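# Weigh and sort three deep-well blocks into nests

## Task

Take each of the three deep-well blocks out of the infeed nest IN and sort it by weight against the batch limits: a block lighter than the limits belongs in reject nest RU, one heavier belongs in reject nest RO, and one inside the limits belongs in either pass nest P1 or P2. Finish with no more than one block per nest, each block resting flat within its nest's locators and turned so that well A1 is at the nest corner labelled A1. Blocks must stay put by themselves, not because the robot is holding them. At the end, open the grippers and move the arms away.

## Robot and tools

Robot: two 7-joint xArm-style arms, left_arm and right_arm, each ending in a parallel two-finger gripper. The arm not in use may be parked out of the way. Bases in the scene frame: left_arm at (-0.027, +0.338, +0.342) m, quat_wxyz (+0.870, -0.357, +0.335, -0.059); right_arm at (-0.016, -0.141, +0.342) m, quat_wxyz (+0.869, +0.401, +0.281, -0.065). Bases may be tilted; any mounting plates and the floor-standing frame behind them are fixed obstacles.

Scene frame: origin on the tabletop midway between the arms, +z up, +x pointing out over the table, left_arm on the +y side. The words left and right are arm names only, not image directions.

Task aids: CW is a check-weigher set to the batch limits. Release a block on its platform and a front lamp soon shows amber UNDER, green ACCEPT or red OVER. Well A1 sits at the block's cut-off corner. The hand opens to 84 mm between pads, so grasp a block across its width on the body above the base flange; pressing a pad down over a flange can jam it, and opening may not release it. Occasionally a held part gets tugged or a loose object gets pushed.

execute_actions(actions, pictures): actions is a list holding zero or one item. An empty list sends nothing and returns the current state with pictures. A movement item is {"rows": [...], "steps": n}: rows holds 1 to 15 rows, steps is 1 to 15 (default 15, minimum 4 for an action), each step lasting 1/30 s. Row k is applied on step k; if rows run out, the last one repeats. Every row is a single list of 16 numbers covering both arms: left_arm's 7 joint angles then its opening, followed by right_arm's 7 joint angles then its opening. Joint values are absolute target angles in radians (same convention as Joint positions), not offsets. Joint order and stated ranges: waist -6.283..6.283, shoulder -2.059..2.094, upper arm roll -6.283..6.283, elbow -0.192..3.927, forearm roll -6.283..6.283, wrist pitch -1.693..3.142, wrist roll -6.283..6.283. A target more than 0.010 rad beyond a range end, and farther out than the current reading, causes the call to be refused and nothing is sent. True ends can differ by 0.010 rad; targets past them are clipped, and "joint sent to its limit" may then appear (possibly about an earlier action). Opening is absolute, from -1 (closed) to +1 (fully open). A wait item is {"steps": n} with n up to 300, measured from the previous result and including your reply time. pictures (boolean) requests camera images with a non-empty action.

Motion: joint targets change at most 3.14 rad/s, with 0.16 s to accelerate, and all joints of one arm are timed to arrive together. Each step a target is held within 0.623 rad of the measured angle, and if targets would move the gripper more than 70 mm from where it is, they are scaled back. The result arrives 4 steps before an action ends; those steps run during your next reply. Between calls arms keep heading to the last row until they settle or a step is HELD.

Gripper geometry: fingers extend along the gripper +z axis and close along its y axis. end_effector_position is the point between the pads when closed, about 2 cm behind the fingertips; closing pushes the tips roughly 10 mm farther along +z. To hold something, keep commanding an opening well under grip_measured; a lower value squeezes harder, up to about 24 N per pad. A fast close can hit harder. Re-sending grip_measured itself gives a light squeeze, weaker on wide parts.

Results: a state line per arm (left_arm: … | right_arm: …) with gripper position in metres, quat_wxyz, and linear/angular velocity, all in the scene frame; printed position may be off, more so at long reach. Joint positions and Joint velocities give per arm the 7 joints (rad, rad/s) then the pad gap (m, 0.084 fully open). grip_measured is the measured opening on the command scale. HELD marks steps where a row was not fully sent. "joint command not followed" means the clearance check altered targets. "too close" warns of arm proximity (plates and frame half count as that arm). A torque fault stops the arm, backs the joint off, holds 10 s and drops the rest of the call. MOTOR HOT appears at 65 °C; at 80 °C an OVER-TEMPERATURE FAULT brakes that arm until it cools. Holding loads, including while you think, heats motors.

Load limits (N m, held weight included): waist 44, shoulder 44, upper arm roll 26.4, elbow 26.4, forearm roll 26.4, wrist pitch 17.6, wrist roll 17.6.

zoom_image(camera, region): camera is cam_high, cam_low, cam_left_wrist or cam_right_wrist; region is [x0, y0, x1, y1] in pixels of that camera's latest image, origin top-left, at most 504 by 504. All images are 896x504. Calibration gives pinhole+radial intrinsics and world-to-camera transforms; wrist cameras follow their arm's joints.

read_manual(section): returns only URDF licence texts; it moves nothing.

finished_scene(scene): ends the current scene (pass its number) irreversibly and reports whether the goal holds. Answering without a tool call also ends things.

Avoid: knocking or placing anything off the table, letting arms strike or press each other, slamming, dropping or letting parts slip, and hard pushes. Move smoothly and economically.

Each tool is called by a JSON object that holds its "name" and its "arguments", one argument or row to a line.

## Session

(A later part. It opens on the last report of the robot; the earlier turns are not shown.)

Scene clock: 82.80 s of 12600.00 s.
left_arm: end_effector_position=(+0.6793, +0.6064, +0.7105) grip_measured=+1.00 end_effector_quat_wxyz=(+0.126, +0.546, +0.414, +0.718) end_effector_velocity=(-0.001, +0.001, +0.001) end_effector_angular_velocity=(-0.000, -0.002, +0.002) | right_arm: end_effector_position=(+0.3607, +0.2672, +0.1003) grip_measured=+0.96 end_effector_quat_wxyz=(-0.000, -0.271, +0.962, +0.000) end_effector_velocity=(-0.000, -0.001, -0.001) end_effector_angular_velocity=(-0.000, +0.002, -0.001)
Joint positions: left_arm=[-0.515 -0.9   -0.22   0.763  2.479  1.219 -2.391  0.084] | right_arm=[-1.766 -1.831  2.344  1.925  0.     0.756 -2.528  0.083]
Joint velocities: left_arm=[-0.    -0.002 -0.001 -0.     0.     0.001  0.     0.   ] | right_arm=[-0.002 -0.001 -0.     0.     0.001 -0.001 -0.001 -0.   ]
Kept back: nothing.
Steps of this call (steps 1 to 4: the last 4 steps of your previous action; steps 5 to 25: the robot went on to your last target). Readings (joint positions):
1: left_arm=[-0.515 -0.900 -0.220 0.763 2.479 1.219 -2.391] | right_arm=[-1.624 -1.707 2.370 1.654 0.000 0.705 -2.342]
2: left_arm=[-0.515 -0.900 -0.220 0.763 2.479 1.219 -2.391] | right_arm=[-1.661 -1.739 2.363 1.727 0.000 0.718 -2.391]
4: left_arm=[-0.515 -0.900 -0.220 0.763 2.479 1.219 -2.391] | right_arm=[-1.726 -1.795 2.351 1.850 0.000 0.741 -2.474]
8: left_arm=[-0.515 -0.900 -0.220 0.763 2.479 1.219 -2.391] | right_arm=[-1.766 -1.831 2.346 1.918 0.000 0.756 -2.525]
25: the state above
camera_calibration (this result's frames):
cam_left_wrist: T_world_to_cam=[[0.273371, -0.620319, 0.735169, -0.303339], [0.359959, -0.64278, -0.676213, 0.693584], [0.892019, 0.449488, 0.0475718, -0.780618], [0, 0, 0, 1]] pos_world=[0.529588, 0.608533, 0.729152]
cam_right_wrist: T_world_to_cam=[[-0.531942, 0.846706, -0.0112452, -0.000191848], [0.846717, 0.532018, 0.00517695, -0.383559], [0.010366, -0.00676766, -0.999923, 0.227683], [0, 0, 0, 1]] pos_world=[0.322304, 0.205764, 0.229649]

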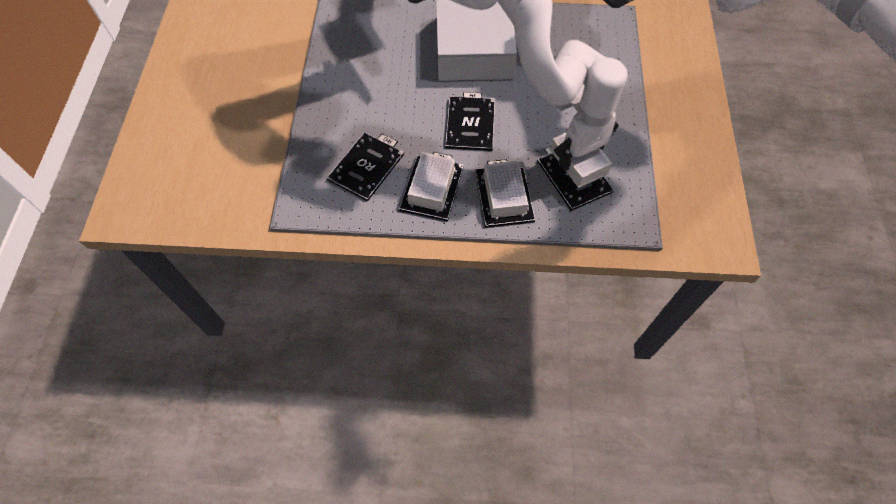

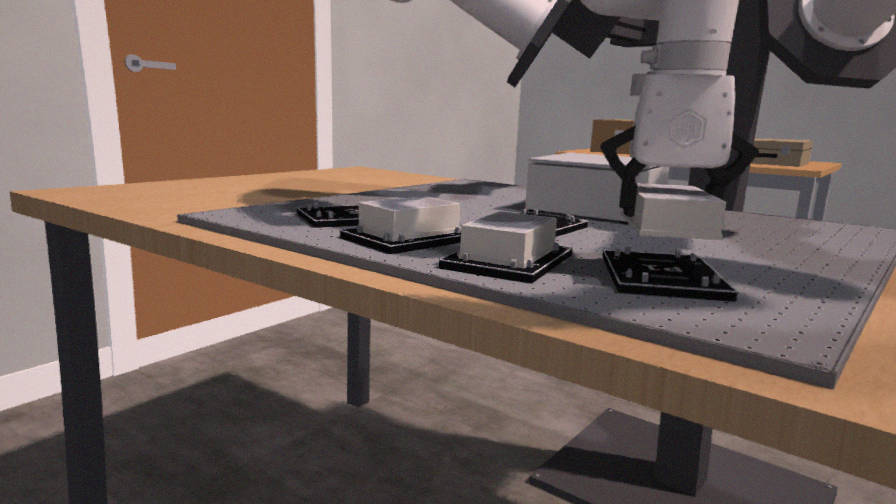

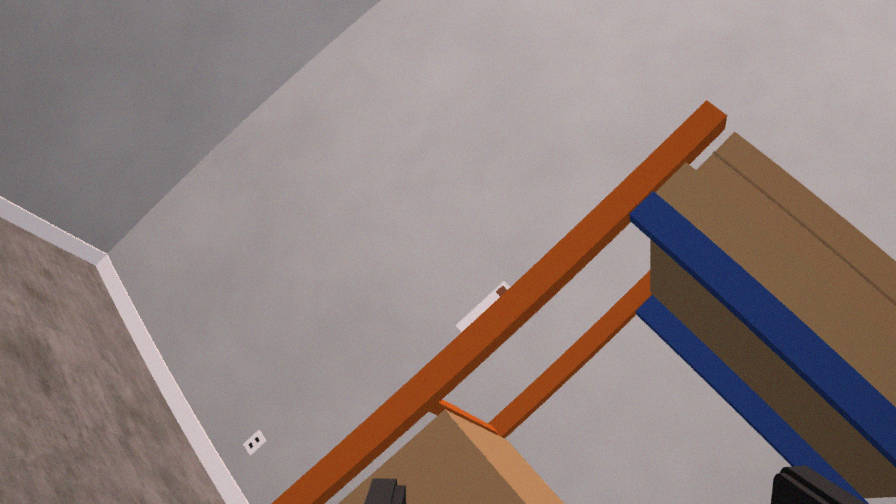

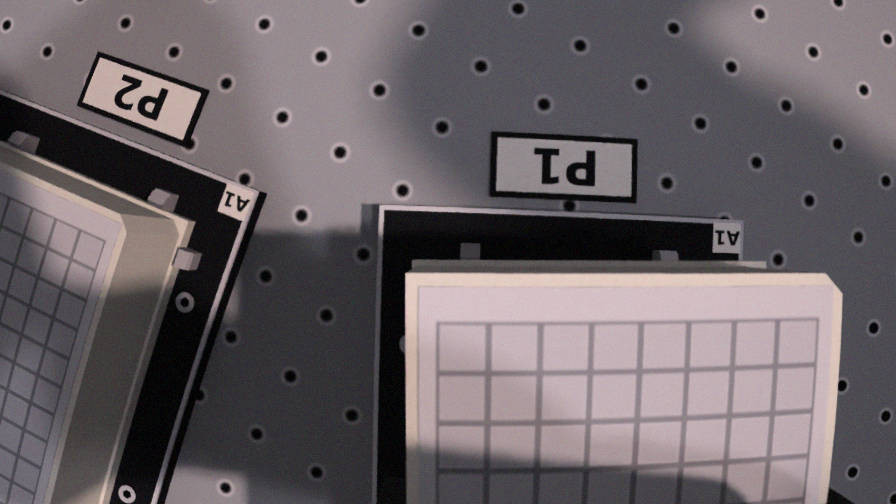

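{"name": "execute_actions", "arguments": {
  "actions": [
    {"rows":[[-0.515,-0.9,-0.22,0.763,2.479,1.219,-2.391,1,-1.8352,-1.8943,2.3245,1.9994,0,0.7389,-2.49,-1]],"steps":15}
  ]
}}

{"name": "execute_actions", "arguments": {
  "actions": [
    {"steps":8}
  ],
  "pictures": true
}}

Scene clock: 83.47 s of 12600.00 s.
left_arm: end_effector_position=(+0.6793, +0.6064, +0.7105) grip_measured=+1.00 end_effector_quat_wxyz=(+0.126, +0.546, +0.414, +0.718) end_effector_velocity=(+0.000, +0.000, -0.000) end_effector_angular_velocity=(+0.000, +0.001, +0.000) | right_arm: end_effector_position=(+0.3608, +0.2686, +0.0681) grip_measured=+0.96 end_effector_quat_wxyz=(-0.000, -0.253, +0.967, +0.000) end_effector_velocity=(+0.045, +0.049, +0.071) end_effector_angular_velocity=(+0.130, -0.082, -0.022)
Joint positions: left_arm=[-0.515 -0.9   -0.22   0.763  2.479  1.219 -2.391  0.084] | right_arm=[-1.835 -1.895  2.325  2.     0.     0.739 -2.49   0.083]
Joint velocities: left_arm=[0.    0.001 0.    0.    0.    0.    0.    0.   ] | right_arm=[ 0.044  0.054 -0.015  0.069  0.001 -0.016  0.002  0.   ]
Steps of this call (steps 1 to 9: the robot went on to your last target; steps 10 to 20: the first 11 steps of this action). Readings (joint positions):
10: left_arm=[-0.515 -0.900 -0.220 0.763 2.479 1.219 -2.391] | right_arm=[-1.767 -1.831 2.344 1.926 -0.000 0.756 -2.527]
11: left_arm=[-0.515 -0.900 -0.220 0.763 2.479 1.219 -2.391] | right_arm=[-1.774 -1.838 2.342 1.937 0.000 0.754 -2.522]
13: left_arm=[-0.515 -0.900 -0.220 0.763 2.479 1.219 -2.391] | right_arm=[-1.811 -1.872 2.330 1.984 0.000 0.743 -2.501]
17: left_arm=[-0.515 -0.900 -0.220 0.763 2.479 1.219 -2.391] | right_arm=[-1.840 -1.899 2.325 1.992 -0.000 0.741 -2.491]
20: the state above

Scene clock: 83.73 s of 12600.00 s.
left_arm: end_effector_position=(+0.6793, +0.6064, +0.7105) grip_measured=+1.00 end_effector_quat_wxyz=(+0.126, +0.546, +0.414, +0.718) end_effector_velocity=(+0.000, -0.000, -0.001) end_effector_angular_velocity=(+0.000, +0.001, +0.000) | right_arm: end_effector_position=(+0.3608, +0.2681, +0.0678) grip_measured=+0.96 end_effector_quat_wxyz=(-0.001, -0.253, +0.967, -0.000) end_effector_velocity=(-0.004, -0.002, -0.005) end_effector_angular_velocity=(-0.007, +0.007, -0.000)
Joint positions: left_arm=[-0.515 -0.9   -0.22   0.763  2.479  1.219 -2.391  0.084] | right_arm=[-1.835 -1.894  2.325  1.999  0.     0.739 -2.49   0.083]
Joint velocities: left_arm=[ 0.     0.001  0.001 -0.     0.     0.     0.     0.   ] | right_arm=[-0.004 -0.005  0.003 -0.002  0.     0.001  0.002  0.   ]
Kept back: nothing.
Steps of this call (steps 1 to 4: the last 4 steps of your previous action; steps 5 to 8: the robot went on to your last target). Readings (joint positions):
1: left_arm=[-0.515 -0.900 -0.220 0.763 2.479 1.219 -2.391] | right_arm=[-1.834 -1.893 2.324 2.001 0.000 0.738 -2.490]
2: left_arm=[-0.515 -0.900 -0.220 0.763 2.479 1.219 -2.391] | right_arm=[-1.833 -1.892 2.324 2.002 0.000 0.738 -2.490]
4: left_arm=[-0.515 -0.900 -0.220 0.763 2.479 1.219 -2.391] | right_arm=[-1.834 -1.892 2.324 2.001 0.000 0.738 -2.490]
8: the state above
camera_calibration (this result's frames):
cam_left_wrist: T_world_to_cam=[[0.273371, -0.620319, 0.735169, -0.303339], [0.359959, -0.642779, -0.676213, 0.693584], [0.892019, 0.449488, 0.0475721, -0.780618], [0, 0, 0, 1]] pos_world=[0.529588, 0.608533, 0.729152]
cam_right_wrist: T_world_to_cam=[[-0.499573, 0.866191, -0.0118563, -0.0180942], [0.86622, 0.499646, 0.00406352, -0.3823], [0.00944375, -0.00824018, -0.999921, 0.195913], [0, 0, 0, 1]] pos_world=[0.320266, 0.208302, 0.197236]

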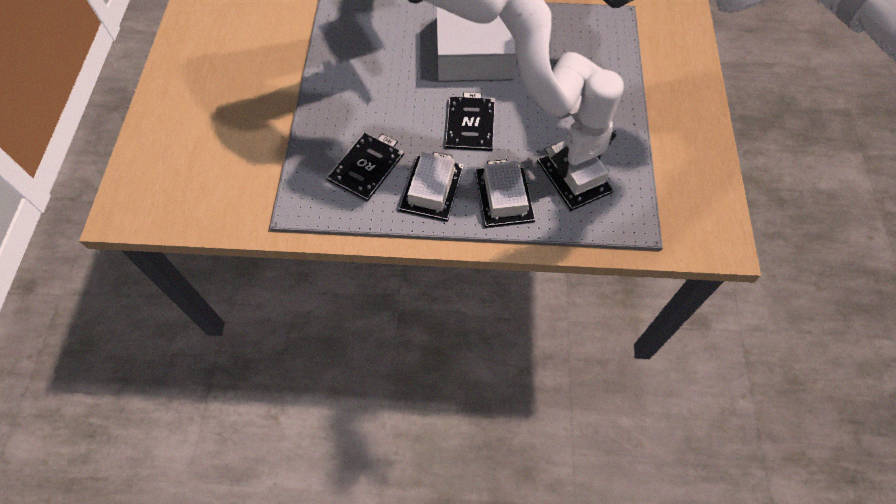

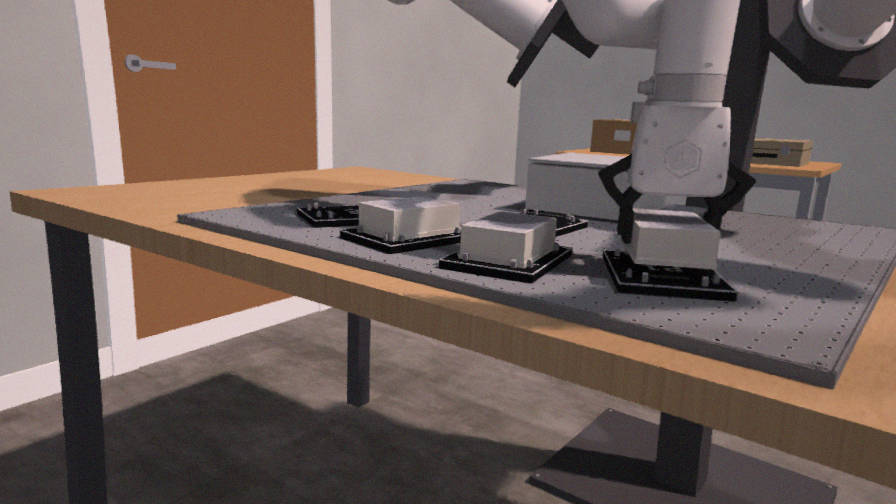

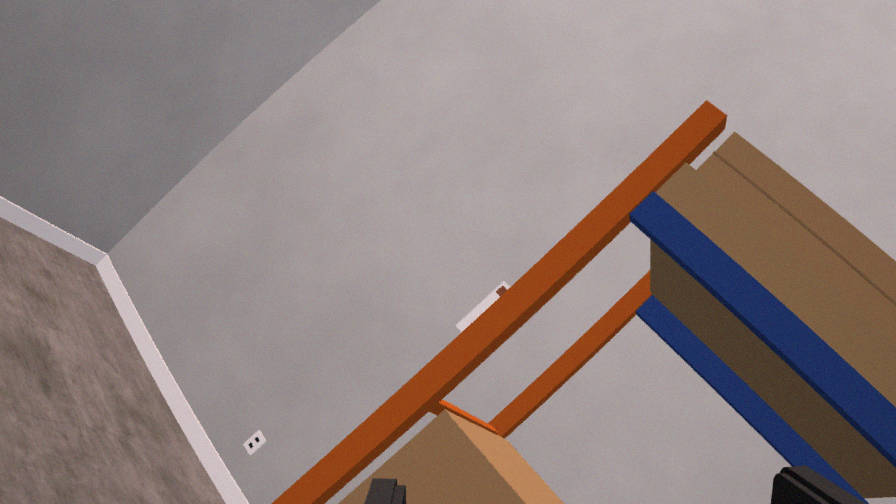

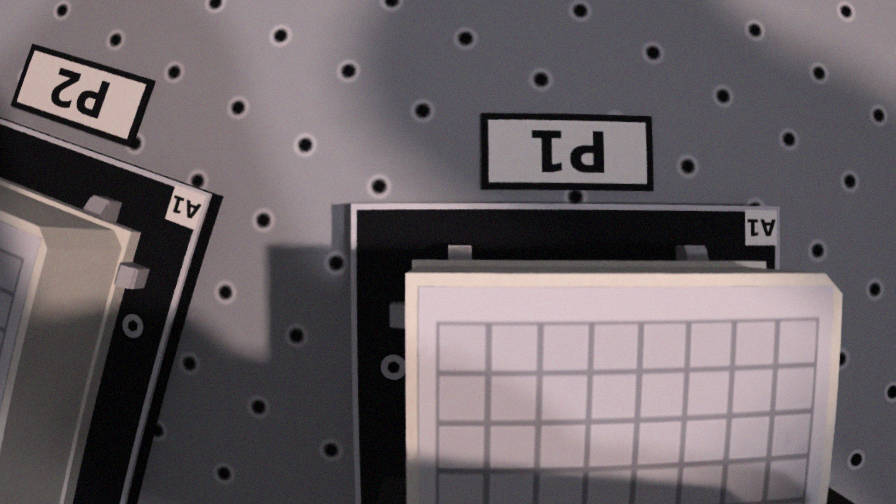

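{"name": "execute_actions", "arguments": {
  "actions": [
    {"rows":[[-0.515,-0.9,-0.22,0.763,2.479,1.219,-2.391,1,-1.8395,-1.8964,2.3224,2.0084,0,0.7434,-2.491,-1],[-0.515,-0.9,-0.22,0.763,2.479,1.219,-2.391,1,-1.8395,-1.8964,2.3224,2.0084,0,0.7434,-2.491,-1],[-0.515,-0.9,-0.22,0.763,2.479,1.219,-2.391,1,-1.8395,-1.8964,2.3224,2.0084,0,0.7434,-2.491,-1],[-0.515,-0.9,-0.22,0.763,2.479,1.219,-2.391,1,-1.8528,-1.9079,2.3179,2.0227,0,0.7409,-2.491,-1],[-0.515,-0.9,-0.22,0.763,2.479,1.219,-2.391,1,-1.8528,-1.9079,2.3179,2.0227,0,0.7409,-2.491,-1],[-0.515,-0.9,-0.22,0.763,2.479,1.219,-2.391,1,-1.8528,-1.9079,2.3179,2.0227,0,0.7409,-2.491,-1],[-0.515,-0.9,-0.22,0.763,2.479,1.219,-2.391,1,-1.866,-1.9194,2.3135,2.0372,0,0.7384,-2.491,-1],[-0.515,-0.9,-0.22,0.763,2.479,1.219,-2.391,1,-1.866,-1.9194,2.3135,2.0372,0,0.7384,-2.491,-1],[-0.515,-0.9,-0.22,0.763,2.479,1.219,-2.391,1,-1.866,-1.9194,2.3135,2.0372,0,0.7384,-2.491,-1],[-0.515,-0.9,-0.22,0.763,2.479,1.219,-2.391,1,-1.8793,-1.931,2.3089,2.052,0,0.736,-2.491,-1],[-0.515,-0.9,-0.22,0.763,2.479,1.219,-2.391,1,-1.8793,-1.931,2.3089,2.052,0,0.736,-2.491,-1],[-0.515,-0.9,-0.22,0.763,2.479,1.219,-2.391,1,-1.8793,-1.931,2.3089,2.052,0,0.736,-2.491,-1],[-0.515,-0.9,-0.22,0.763,2.479,1.219,-2.391,1,-1.8927,-1.9425,2.3043,2.067,0,0.7337,-2.491,-1]],"steps":15}
  ]
}}

{"name": "execute_actions", "arguments": {
  "actions": [
    {"steps":14}
  ],
  "pictures": true
}}

Scene clock: 84.83 s of 12600.00 s.
left_arm: end_effector_position=(+0.6793, +0.6064, +0.7105) grip_measured=+1.00 end_effector_quat_wxyz=(+0.126, +0.546, +0.414, +0.718) end_effector_velocity=(-0.000, -0.001, -0.000) end_effector_angular_velocity=(+0.001, +0.000, -0.001) | right_arm: end_effector_position=(+0.3628, +0.2689, +0.0549) grip_measured=+0.96 end_effector_quat_wxyz=(-0.000, -0.253, +0.968, -0.000) end_effector_velocity=(+0.025, +0.022, -0.037) end_effector_angular_velocity=(+0.056, -0.050, -0.001)
Joint positions: left_arm=[-0.515 -0.9   -0.22   0.763  2.479  1.219 -2.391  0.084] | right_arm=[-1.87  -1.923  2.312  2.041 -0.     0.738 -2.491  0.083]
Joint velocities: left_arm=[-0.     0.001 -0.001 -0.001 -0.     0.001  0.     0.   ] | right_arm=[-0.143 -0.12  -0.071  0.217 -0.005 -0.034 -0.004 -0.   ]
Steps of this call (steps 1 to 15: the robot went on to your last target; steps 16 to 22: nothing new was sent; steps 23 to 33: the first 11 steps of this action). Readings (joint positions):
23: left_arm=[-0.515 -0.900 -0.220 0.763 2.479 1.219 -2.391] | right_arm=[-1.835 -1.894 2.324 2.000 0.000 0.739 -2.490]
24: left_arm=[-0.515 -0.900 -0.220 0.763 2.479 1.219 -2.391] | right_arm=[-1.837 -1.895 2.324 2.003 0.000 0.741 -2.490]
26: left_arm=[-0.515 -0.900 -0.220 0.763 2.479 1.219 -2.391] | right_arm=[-1.839 -1.897 2.323 2.008 0.000 0.742 -2.491]
30: left_arm=[-0.515 -0.900 -0.220 0.763 2.479 1.219 -2.391] | right_arm=[-1.856 -1.911 2.317 2.027 -0.000 0.740 -2.491]
33: the state above

Scene clock: 85.30 s of 12600.00 s.
left_arm: end_effector_position=(+0.6793, +0.6064, +0.7105) grip_measured=+1.00 end_effector_quat_wxyz=(+0.126, +0.546, +0.414, +0.718) end_effector_velocity=(-0.000, -0.000, +0.001) end_effector_angular_velocity=(+0.000, -0.001, +0.000) | right_arm: end_effector_position=(+0.3638, +0.2696, +0.0466) grip_measured=+0.97 end_effector_quat_wxyz=(+0.001, -0.253, +0.968, +0.001) end_effector_velocity=(-0.001, -0.000, -0.003) end_effector_angular_velocity=(+0.002, +0.002, -0.003)
Joint positions: left_arm=[-0.515 -0.9   -0.22   0.763  2.479  1.219 -2.391  0.084] | right_arm=[-1.892 -1.941  2.303  2.068 -0.     0.734 -2.491  0.083]
Joint velocities: left_arm=[-0.     0.    -0.002 -0.    -0.     0.002  0.     0.   ] | right_arm=[-0.005 -0.003  0.     0.001  0.001 -0.005  0.001 -0.   ]
Kept back: nothing.
Steps of this call (steps 1 to 4: the last 4 steps of your previous action; steps 5 to 14: the robot went on to your last target). Readings (joint positions):
1: left_arm=[-0.515 -0.900 -0.220 0.763 2.479 1.219 -2.391] | right_arm=[-1.874 -1.926 2.310 2.047 -0.000 0.737 -2.491]
2: left_arm=[-0.515 -0.900 -0.220 0.763 2.479 1.219 -2.391] | right_arm=[-1.878 -1.929 2.309 2.050 -0.000 0.736 -2.491]
4: left_arm=[-0.515 -0.900 -0.220 0.763 2.479 1.219 -2.391] | right_arm=[-1.887 -1.937 2.305 2.061 -0.000 0.735 -2.491]
8: left_arm=[-0.515 -0.900 -0.220 0.763 2.479 1.219 -2.391] | right_arm=[-1.891 -1.940 2.304 2.067 -0.000 0.735 -2.491]
14: the state above
camera_calibration (this result's frames):
cam_left_wrist: T_world_to_cam=[[0.273371, -0.620319, 0.735169, -0.303339], [0.359959, -0.64278, -0.676213, 0.693584], [0.892019, 0.449488, 0.0475721, -0.780618], [0, 0, 0, 1]] pos_world=[0.529588, 0.608533, 0.729152]
cam_right_wrist: T_world_to_cam=[[-0.498697, 0.866704, -0.0112282, -0.018647], [0.866688, 0.498789, 0.00783027, -0.385622], [0.012387, -0.00582639, -0.999906, 0.172977], [0, 0, 0, 1]] pos_world=[0.322772, 0.209513, 0.175771]

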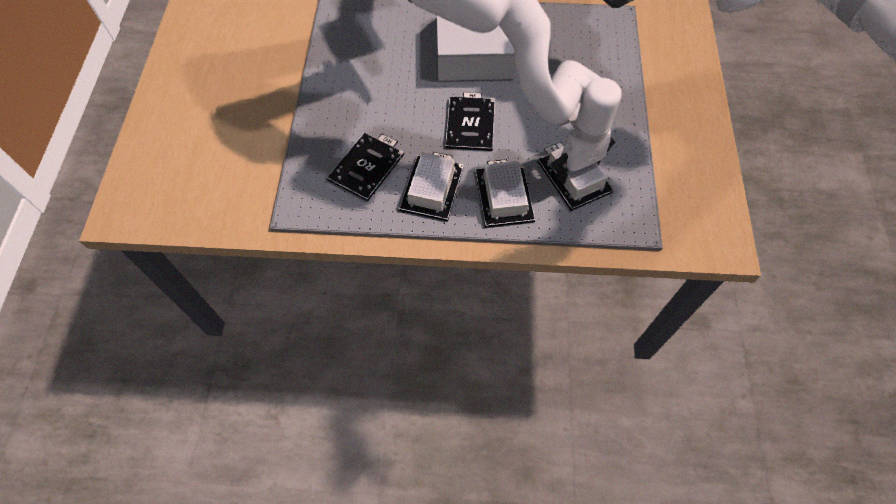

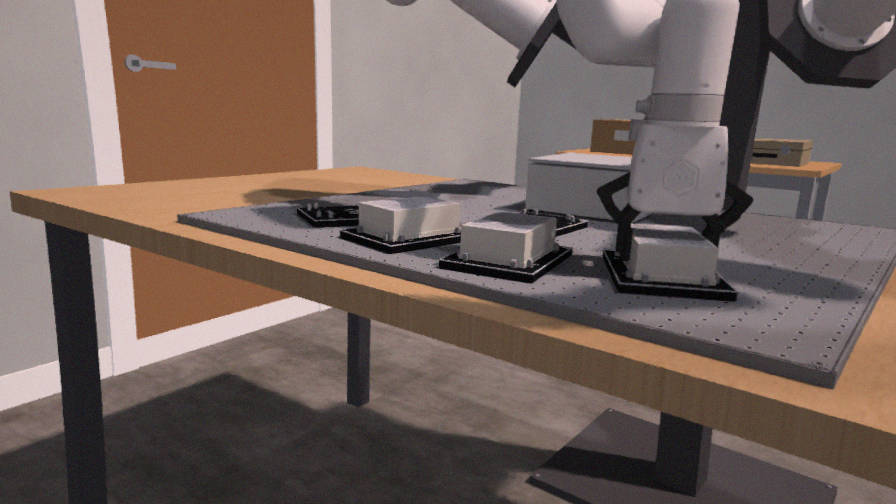

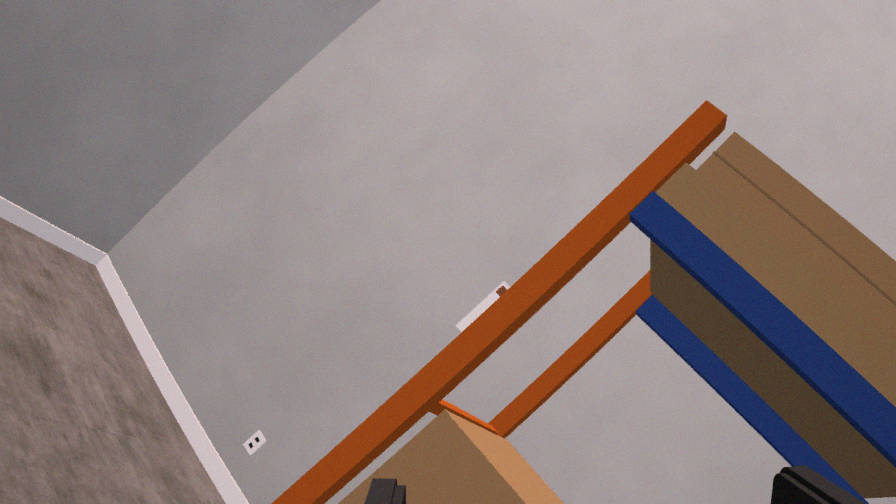

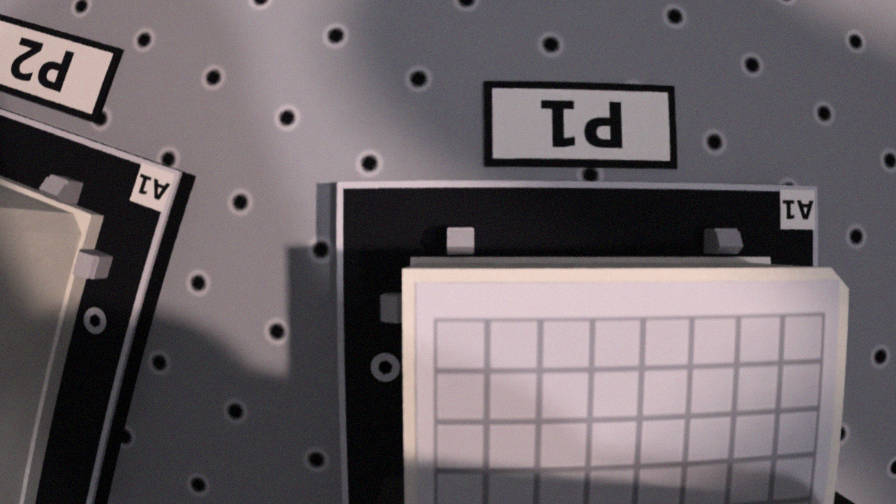

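{"name": "execute_actions", "arguments": {
  "actions": [
    {"rows":[[-0.515,-0.9,-0.22,0.763,2.479,1.219,-2.391,1,-1.889,-1.939,2.3055,2.063,0,0.7343,-2.491,1]],"steps":10}
  ]
}}

{"name": "execute_actions", "arguments": {
  "actions": [
    {"rows":[[-0.515,-0.9,-0.22,0.763,2.479,1.219,-2.391,1,-1.866,-1.9194,2.3135,2.0372,0,0.7384,-2.491,1],[-0.515,-0.9,-0.22,0.763,2.479,1.219,-2.391,1,-1.866,-1.9194,2.3135,2.0372,0,0.7384,-2.491,1],[-0.515,-0.9,-0.22,0.763,2.479,1.219,-2.391,1,-1.866,-1.9194,2.3135,2.0372,0,0.7384,-2.491,1],[-0.515,-0.9,-0.22,0.763,2.479,1.219,-2.391,1,-1.866,-1.9194,2.3135,2.0372,0,0.7384,-2.491,1],[-0.515,-0.9,-0.22,0.763,2.479,1.219,-2.391,1,-1.8395,-1.8964,2.3224,2.0084,0,0.7434,-2.491,1],[-0.515,-0.9,-0.22,0.763,2.479,1.219,-2.391,1,-1.8395,-1.8964,2.3224,2.0084,0,0.7434,-2.491,1],[-0.515,-0.9,-0.22,0.763,2.479,1.219,-2.391,1,-1.8395,-1.8964,2.3224,2.0084,0,0.7434,-2.491,1],[-0.515,-0.9,-0.22,0.763,2.479,1.219,-2.391,1,-1.8395,-1.8964,2.3224,2.0084,0,0.7434,-2.491,1],[-0.515,-0.9,-0.22,0.763,2.479,1.219,-2.391,1,-1.774,-1.836,2.341,1.943,0,0.766,-2.491,1]],"steps":15}
  ]
}}

{"name": "execute_actions", "arguments": {
  "actions": [
    {"rows":[[-0.515,-0.9,-0.22,0.763,2.479,1.219,-2.391,1,-1.45,-1.55,2.4,1.4,0,0.65,-2.2,1]],"steps":15}
  ]
}}

{"name": "execute_actions", "arguments": {
  "actions": [
    {"steps":10}
  ],
  "pictures": true
}}

Scene clock: 85.93 s of 12600.00 s.
left_arm: end_effector_position=(+0.6793, +0.6064, +0.7105) grip_measured=+1.00 end_effector_quat_wxyz=(+0.126, +0.546, +0.414, +0.718) end_effector_velocity=(-0.000, -0.000, -0.000) end_effector_angular_velocity=(+0.000, +0.000, +0.000) | right_arm: end_effector_position=(+0.3606, +0.2681, +0.0447) grip_measured=+0.99 end_effector_quat_wxyz=(-0.002, -0.253, +0.967, -0.000) end_effector_velocity=(-0.043, -0.021, -0.036) end_effector_angular_velocity=(-0.070, +0.068, +0.022)
Joint positions: left_arm=[-0.515 -0.9   -0.22   0.763  2.479  1.219 -2.391  0.084] | right_arm=[-1.891 -1.941  2.307  2.061  0.     0.734 -2.491  0.084]
Joint velocities: left_arm=[ 0.     0.    -0.    -0.    -0.     0.001  0.     0.   ] | right_arm=[-0.011 -0.032  0.034 -0.043  0.002  0.019  0.002  0.008]
Steps of this call (steps 1 to 13: the robot went on to your last target; steps 14 to 19: the first 6 steps of this action). Readings (joint positions):
14: left_arm=[-0.515 -0.900 -0.220 0.763 2.479 1.219 -2.391] | right_arm=[-1.892 -1.942 2.304 2.067 -0.000 0.733 -2.491]
15: left_arm=[-0.515 -0.900 -0.220 0.763 2.479 1.219 -2.391] | right_arm=[-1.892 -1.941 2.304 2.066 -0.000 0.733 -2.491]
17: left_arm=[-0.515 -0.900 -0.220 0.763 2.479 1.219 -2.391] | right_arm=[-1.890 -1.940 2.305 2.064 -0.000 0.733 -2.491]
19: the state above

Scene clock: 86.43 s of 12600.00 s.
left_arm: end_effector_position=(+0.6793, +0.6064, +0.7105) grip_measured=+1.00 end_effector_quat_wxyz=(+0.126, +0.546, +0.414, +0.718) end_effector_velocity=(+0.000, +0.000, -0.001) end_effector_angular_velocity=(+0.001, +0.001, -0.000) | right_arm: end_effector_position=(+0.3609, +0.2660, +0.0786) grip_measured=+1.00 end_effector_quat_wxyz=(-0.003, -0.253, +0.968, -0.003) end_effector_velocity=(-0.039, -0.056, +0.230) end_effector_angular_velocity=(-0.145, +0.083, +0.009)
Joint positions: left_arm=[-0.515 -0.9   -0.22   0.763  2.479  1.219 -2.391  0.084] | right_arm=[-1.812 -1.872  2.332  1.975  0.     0.754 -2.491  0.084]
Joint velocities: left_arm=[ 0.    -0.001  0.001 -0.001  0.    -0.     0.     0.   ] | right_arm=[ 0.58   0.525  0.193 -0.701 -0.001  0.228  0.001 -0.001]
Steps of this call (steps 1 to 4: the last 4 steps of your previous action; steps 5 to 15: the first 11 steps of this action). Readings (joint positions):
5: left_arm=[-0.515 -0.900 -0.220 0.763 2.479 1.219 -2.391] | right_arm=[-1.890 -1.941 2.308 2.060 0.000 0.735 -2.491]
6: left_arm=[-0.515 -0.900 -0.220 0.763 2.479 1.219 -2.391] | right_arm=[-1.885 -1.936 2.310 2.053 0.000 0.736 -2.491]
8: left_arm=[-0.515 -0.900 -0.220 0.763 2.479 1.219 -2.391] | right_arm=[-1.871 -1.925 2.314 2.041 0.000 0.738 -2.491]
12: left_arm=[-0.515 -0.900 -0.220 0.763 2.479 1.219 -2.391] | right_arm=[-1.844 -1.901 2.321 2.014 0.000 0.742 -2.491]
15: the state above

Scene clock: 86.93 s of 12600.00 s.
left_arm: end_effector_position=(+0.6793, +0.6064, +0.7105) grip_measured=+1.00 end_effector_quat_wxyz=(+0.126, +0.546, +0.414, +0.718) end_effector_velocity=(-0.000, +0.000, +0.000) end_effector_angular_velocity=(+0.000, -0.001, +0.001) | right_arm: end_effector_position=(+0.3184, +0.2149, +0.1841) grip_measured=+1.00 end_effector_quat_wxyz=(+0.005, -0.136, +0.991, +0.004) end_effector_velocity=(-0.155, -0.106, +0.105) end_effector_angular_velocity=(-0.007, +0.044, -0.256)
Joint positions: left_arm=[-0.515 -0.9   -0.22   0.763  2.479  1.219 -2.391  0.084] | right_arm=[-1.463 -1.562  2.398  1.436  0.     0.657 -2.219  0.084]
Joint velocities: left_arm=[ 0.    -0.    -0.001  0.     0.     0.001 -0.     0.   ] | right_arm=[ 0.497  0.413  0.134 -0.813 -0.001 -0.149  0.417 -0.   ]
Steps of this call (steps 1 to 4: the last 4 steps of your previous action; steps 5 to 15: the first 11 steps of this action). Readings (joint positions):
5: left_arm=[-0.515 -0.900 -0.220 0.763 2.479 1.219 -2.391] | right_arm=[-1.770 -1.832 2.341 1.948 0.000 0.764 -2.490]
6: left_arm=[-0.515 -0.900 -0.220 0.763 2.479 1.219 -2.391] | right_arm=[-1.766 -1.829 2.342 1.935 0.000 0.761 -2.484]
8: left_arm=[-0.515 -0.900 -0.220 0.763 2.479 1.219 -2.391] | right_arm=[-1.728 -1.796 2.350 1.855 0.000 0.743 -2.444]
12: left_arm=[-0.515 -0.900 -0.220 0.763 2.479 1.219 -2.391] | right_arm=[-1.556 -1.643 2.379 1.579 0.000 0.686 -2.296]
15: the state above

Scene clock: 87.27 s of 12600.00 s.
left_arm: end_effector_position=(+0.6793, +0.6064, +0.7105) grip_measured=+1.00 end_effector_quat_wxyz=(+0.126, +0.546, +0.414, +0.718) end_effector_velocity=(-0.000, -0.000, +0.000) end_effector_angular_velocity=(+0.001, -0.000, +0.001) | right_arm: end_effector_position=(+0.3134, +0.2057, +0.1816) grip_measured=+1.00 end_effector_quat_wxyz=(+0.001, -0.128, +0.992, -0.002) end_effector_velocity=(-0.002, +0.010, +0.012) end_effector_angular_velocity=(+0.025, -0.006, +0.007)
Joint positions: left_arm=[-0.515 -0.9   -0.22   0.763  2.479  1.219 -2.391  0.084] | right_arm=[-1.452 -1.551  2.399  1.401  0.     0.65  -2.2    0.084]
Joint velocities: left_arm=[-0.    -0.    -0.001 -0.001  0.     0.003 -0.     0.   ] | right_arm=[ 0.014  0.011  0.008  0.006 -0.    -0.002  0.001  0.   ]
Kept back: nothing.
Steps of this call (steps 1 to 4: the last 4 steps of your previous action; steps 5 to 10: the robot went on to your last target). Readings (joint positions):
1: left_arm=[-0.515 -0.900 -0.220 0.763 2.479 1.219 -2.391] | right_arm=[-1.452 -1.553 2.401 1.417 0.000 0.653 -2.209]
2: left_arm=[-0.515 -0.900 -0.220 0.763 2.479 1.219 -2.391] | right_arm=[-1.449 -1.550 2.402 1.408 0.000 0.652 -2.204]
4: left_arm=[-0.515 -0.900 -0.220 0.763 2.479 1.219 -2.391] | right_arm=[-1.451 -1.551 2.401 1.401 -0.000 0.651 -2.201]
8: left_arm=[-0.515 -0.900 -0.220 0.763 2.479 1.219 -2.391] | right_arm=[-1.453 -1.552 2.399 1.400 -0.000 0.650 -2.200]
10: the state above
camera_calibration (this result's frames):
cam_left_wrist: T_world_to_cam=[[0.273371, -0.620319, 0.735169, -0.303339], [0.359959, -0.642779, -0.676213, 0.693584], [0.892019, 0.449488, 0.047572, -0.780618], [0, 0, 0, 1]] pos_world=[0.529588, 0.608533, 0.729152]
cam_right_wrist: T_world_to_cam=[[-0.265199, 0.964069, -0.0155097, -0.0793733], [0.964122, 0.265341, 0.00788703, -0.293663], [0.011719, -0.0128616, -0.999849, 0.309925], [0, 0, 0, 1]] pos_world=[0.258445, 0.158428, 0.310963]

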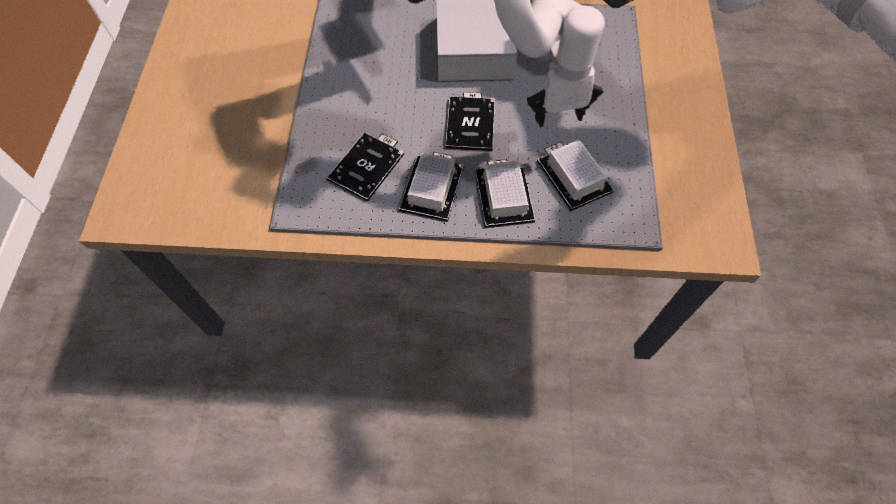

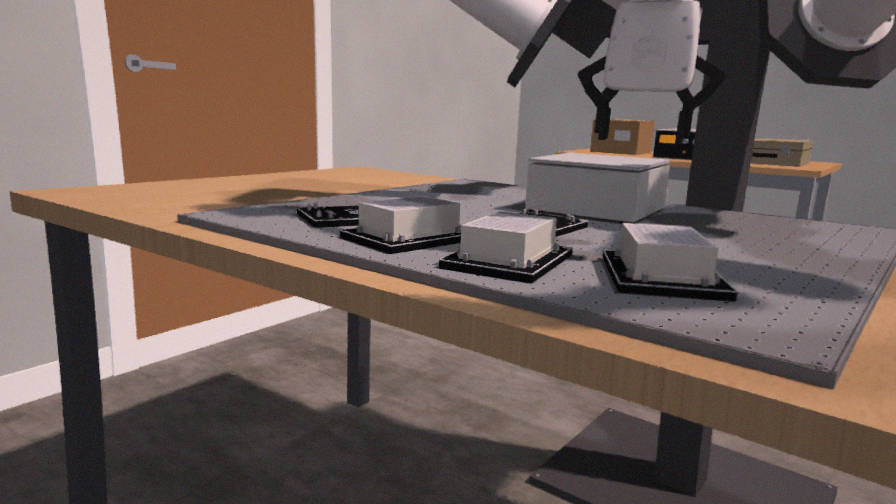

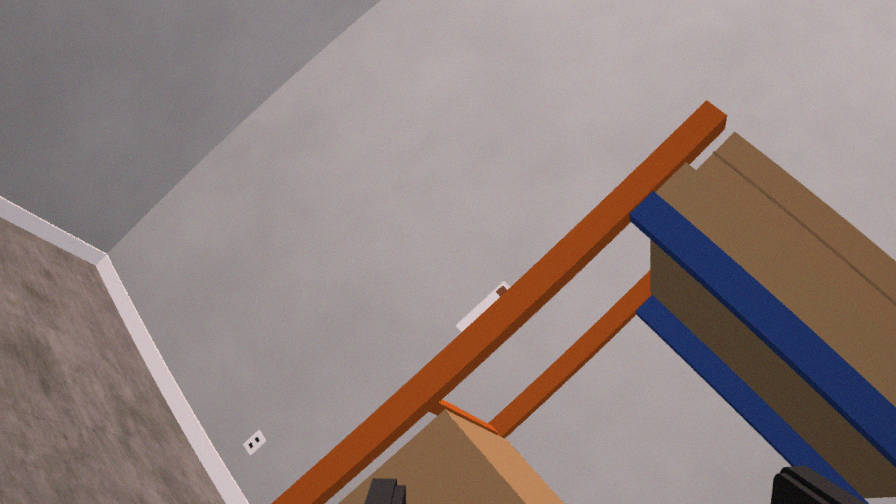

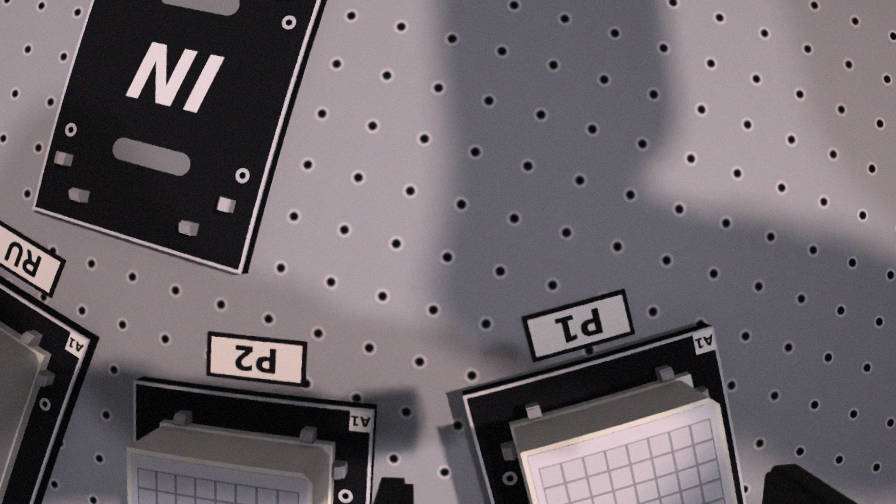

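{"name": "zoom_image", "arguments": {
  "camera": "cam_low",
  "region": [420,190,760,320]
}}

Region (420, 190, 760, 320) of cam_low's 896x504 image, scaled by 1.482, with more detail than that image has; it fills the top 193 rows of this view, and the rest is white.

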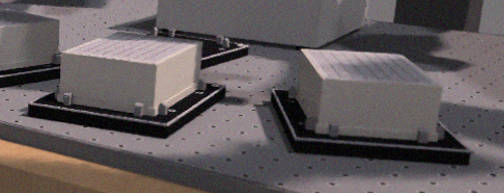

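{"name": "finished_scene", "arguments": {
  "scene": 2
}}

The scene is finished: the task was done.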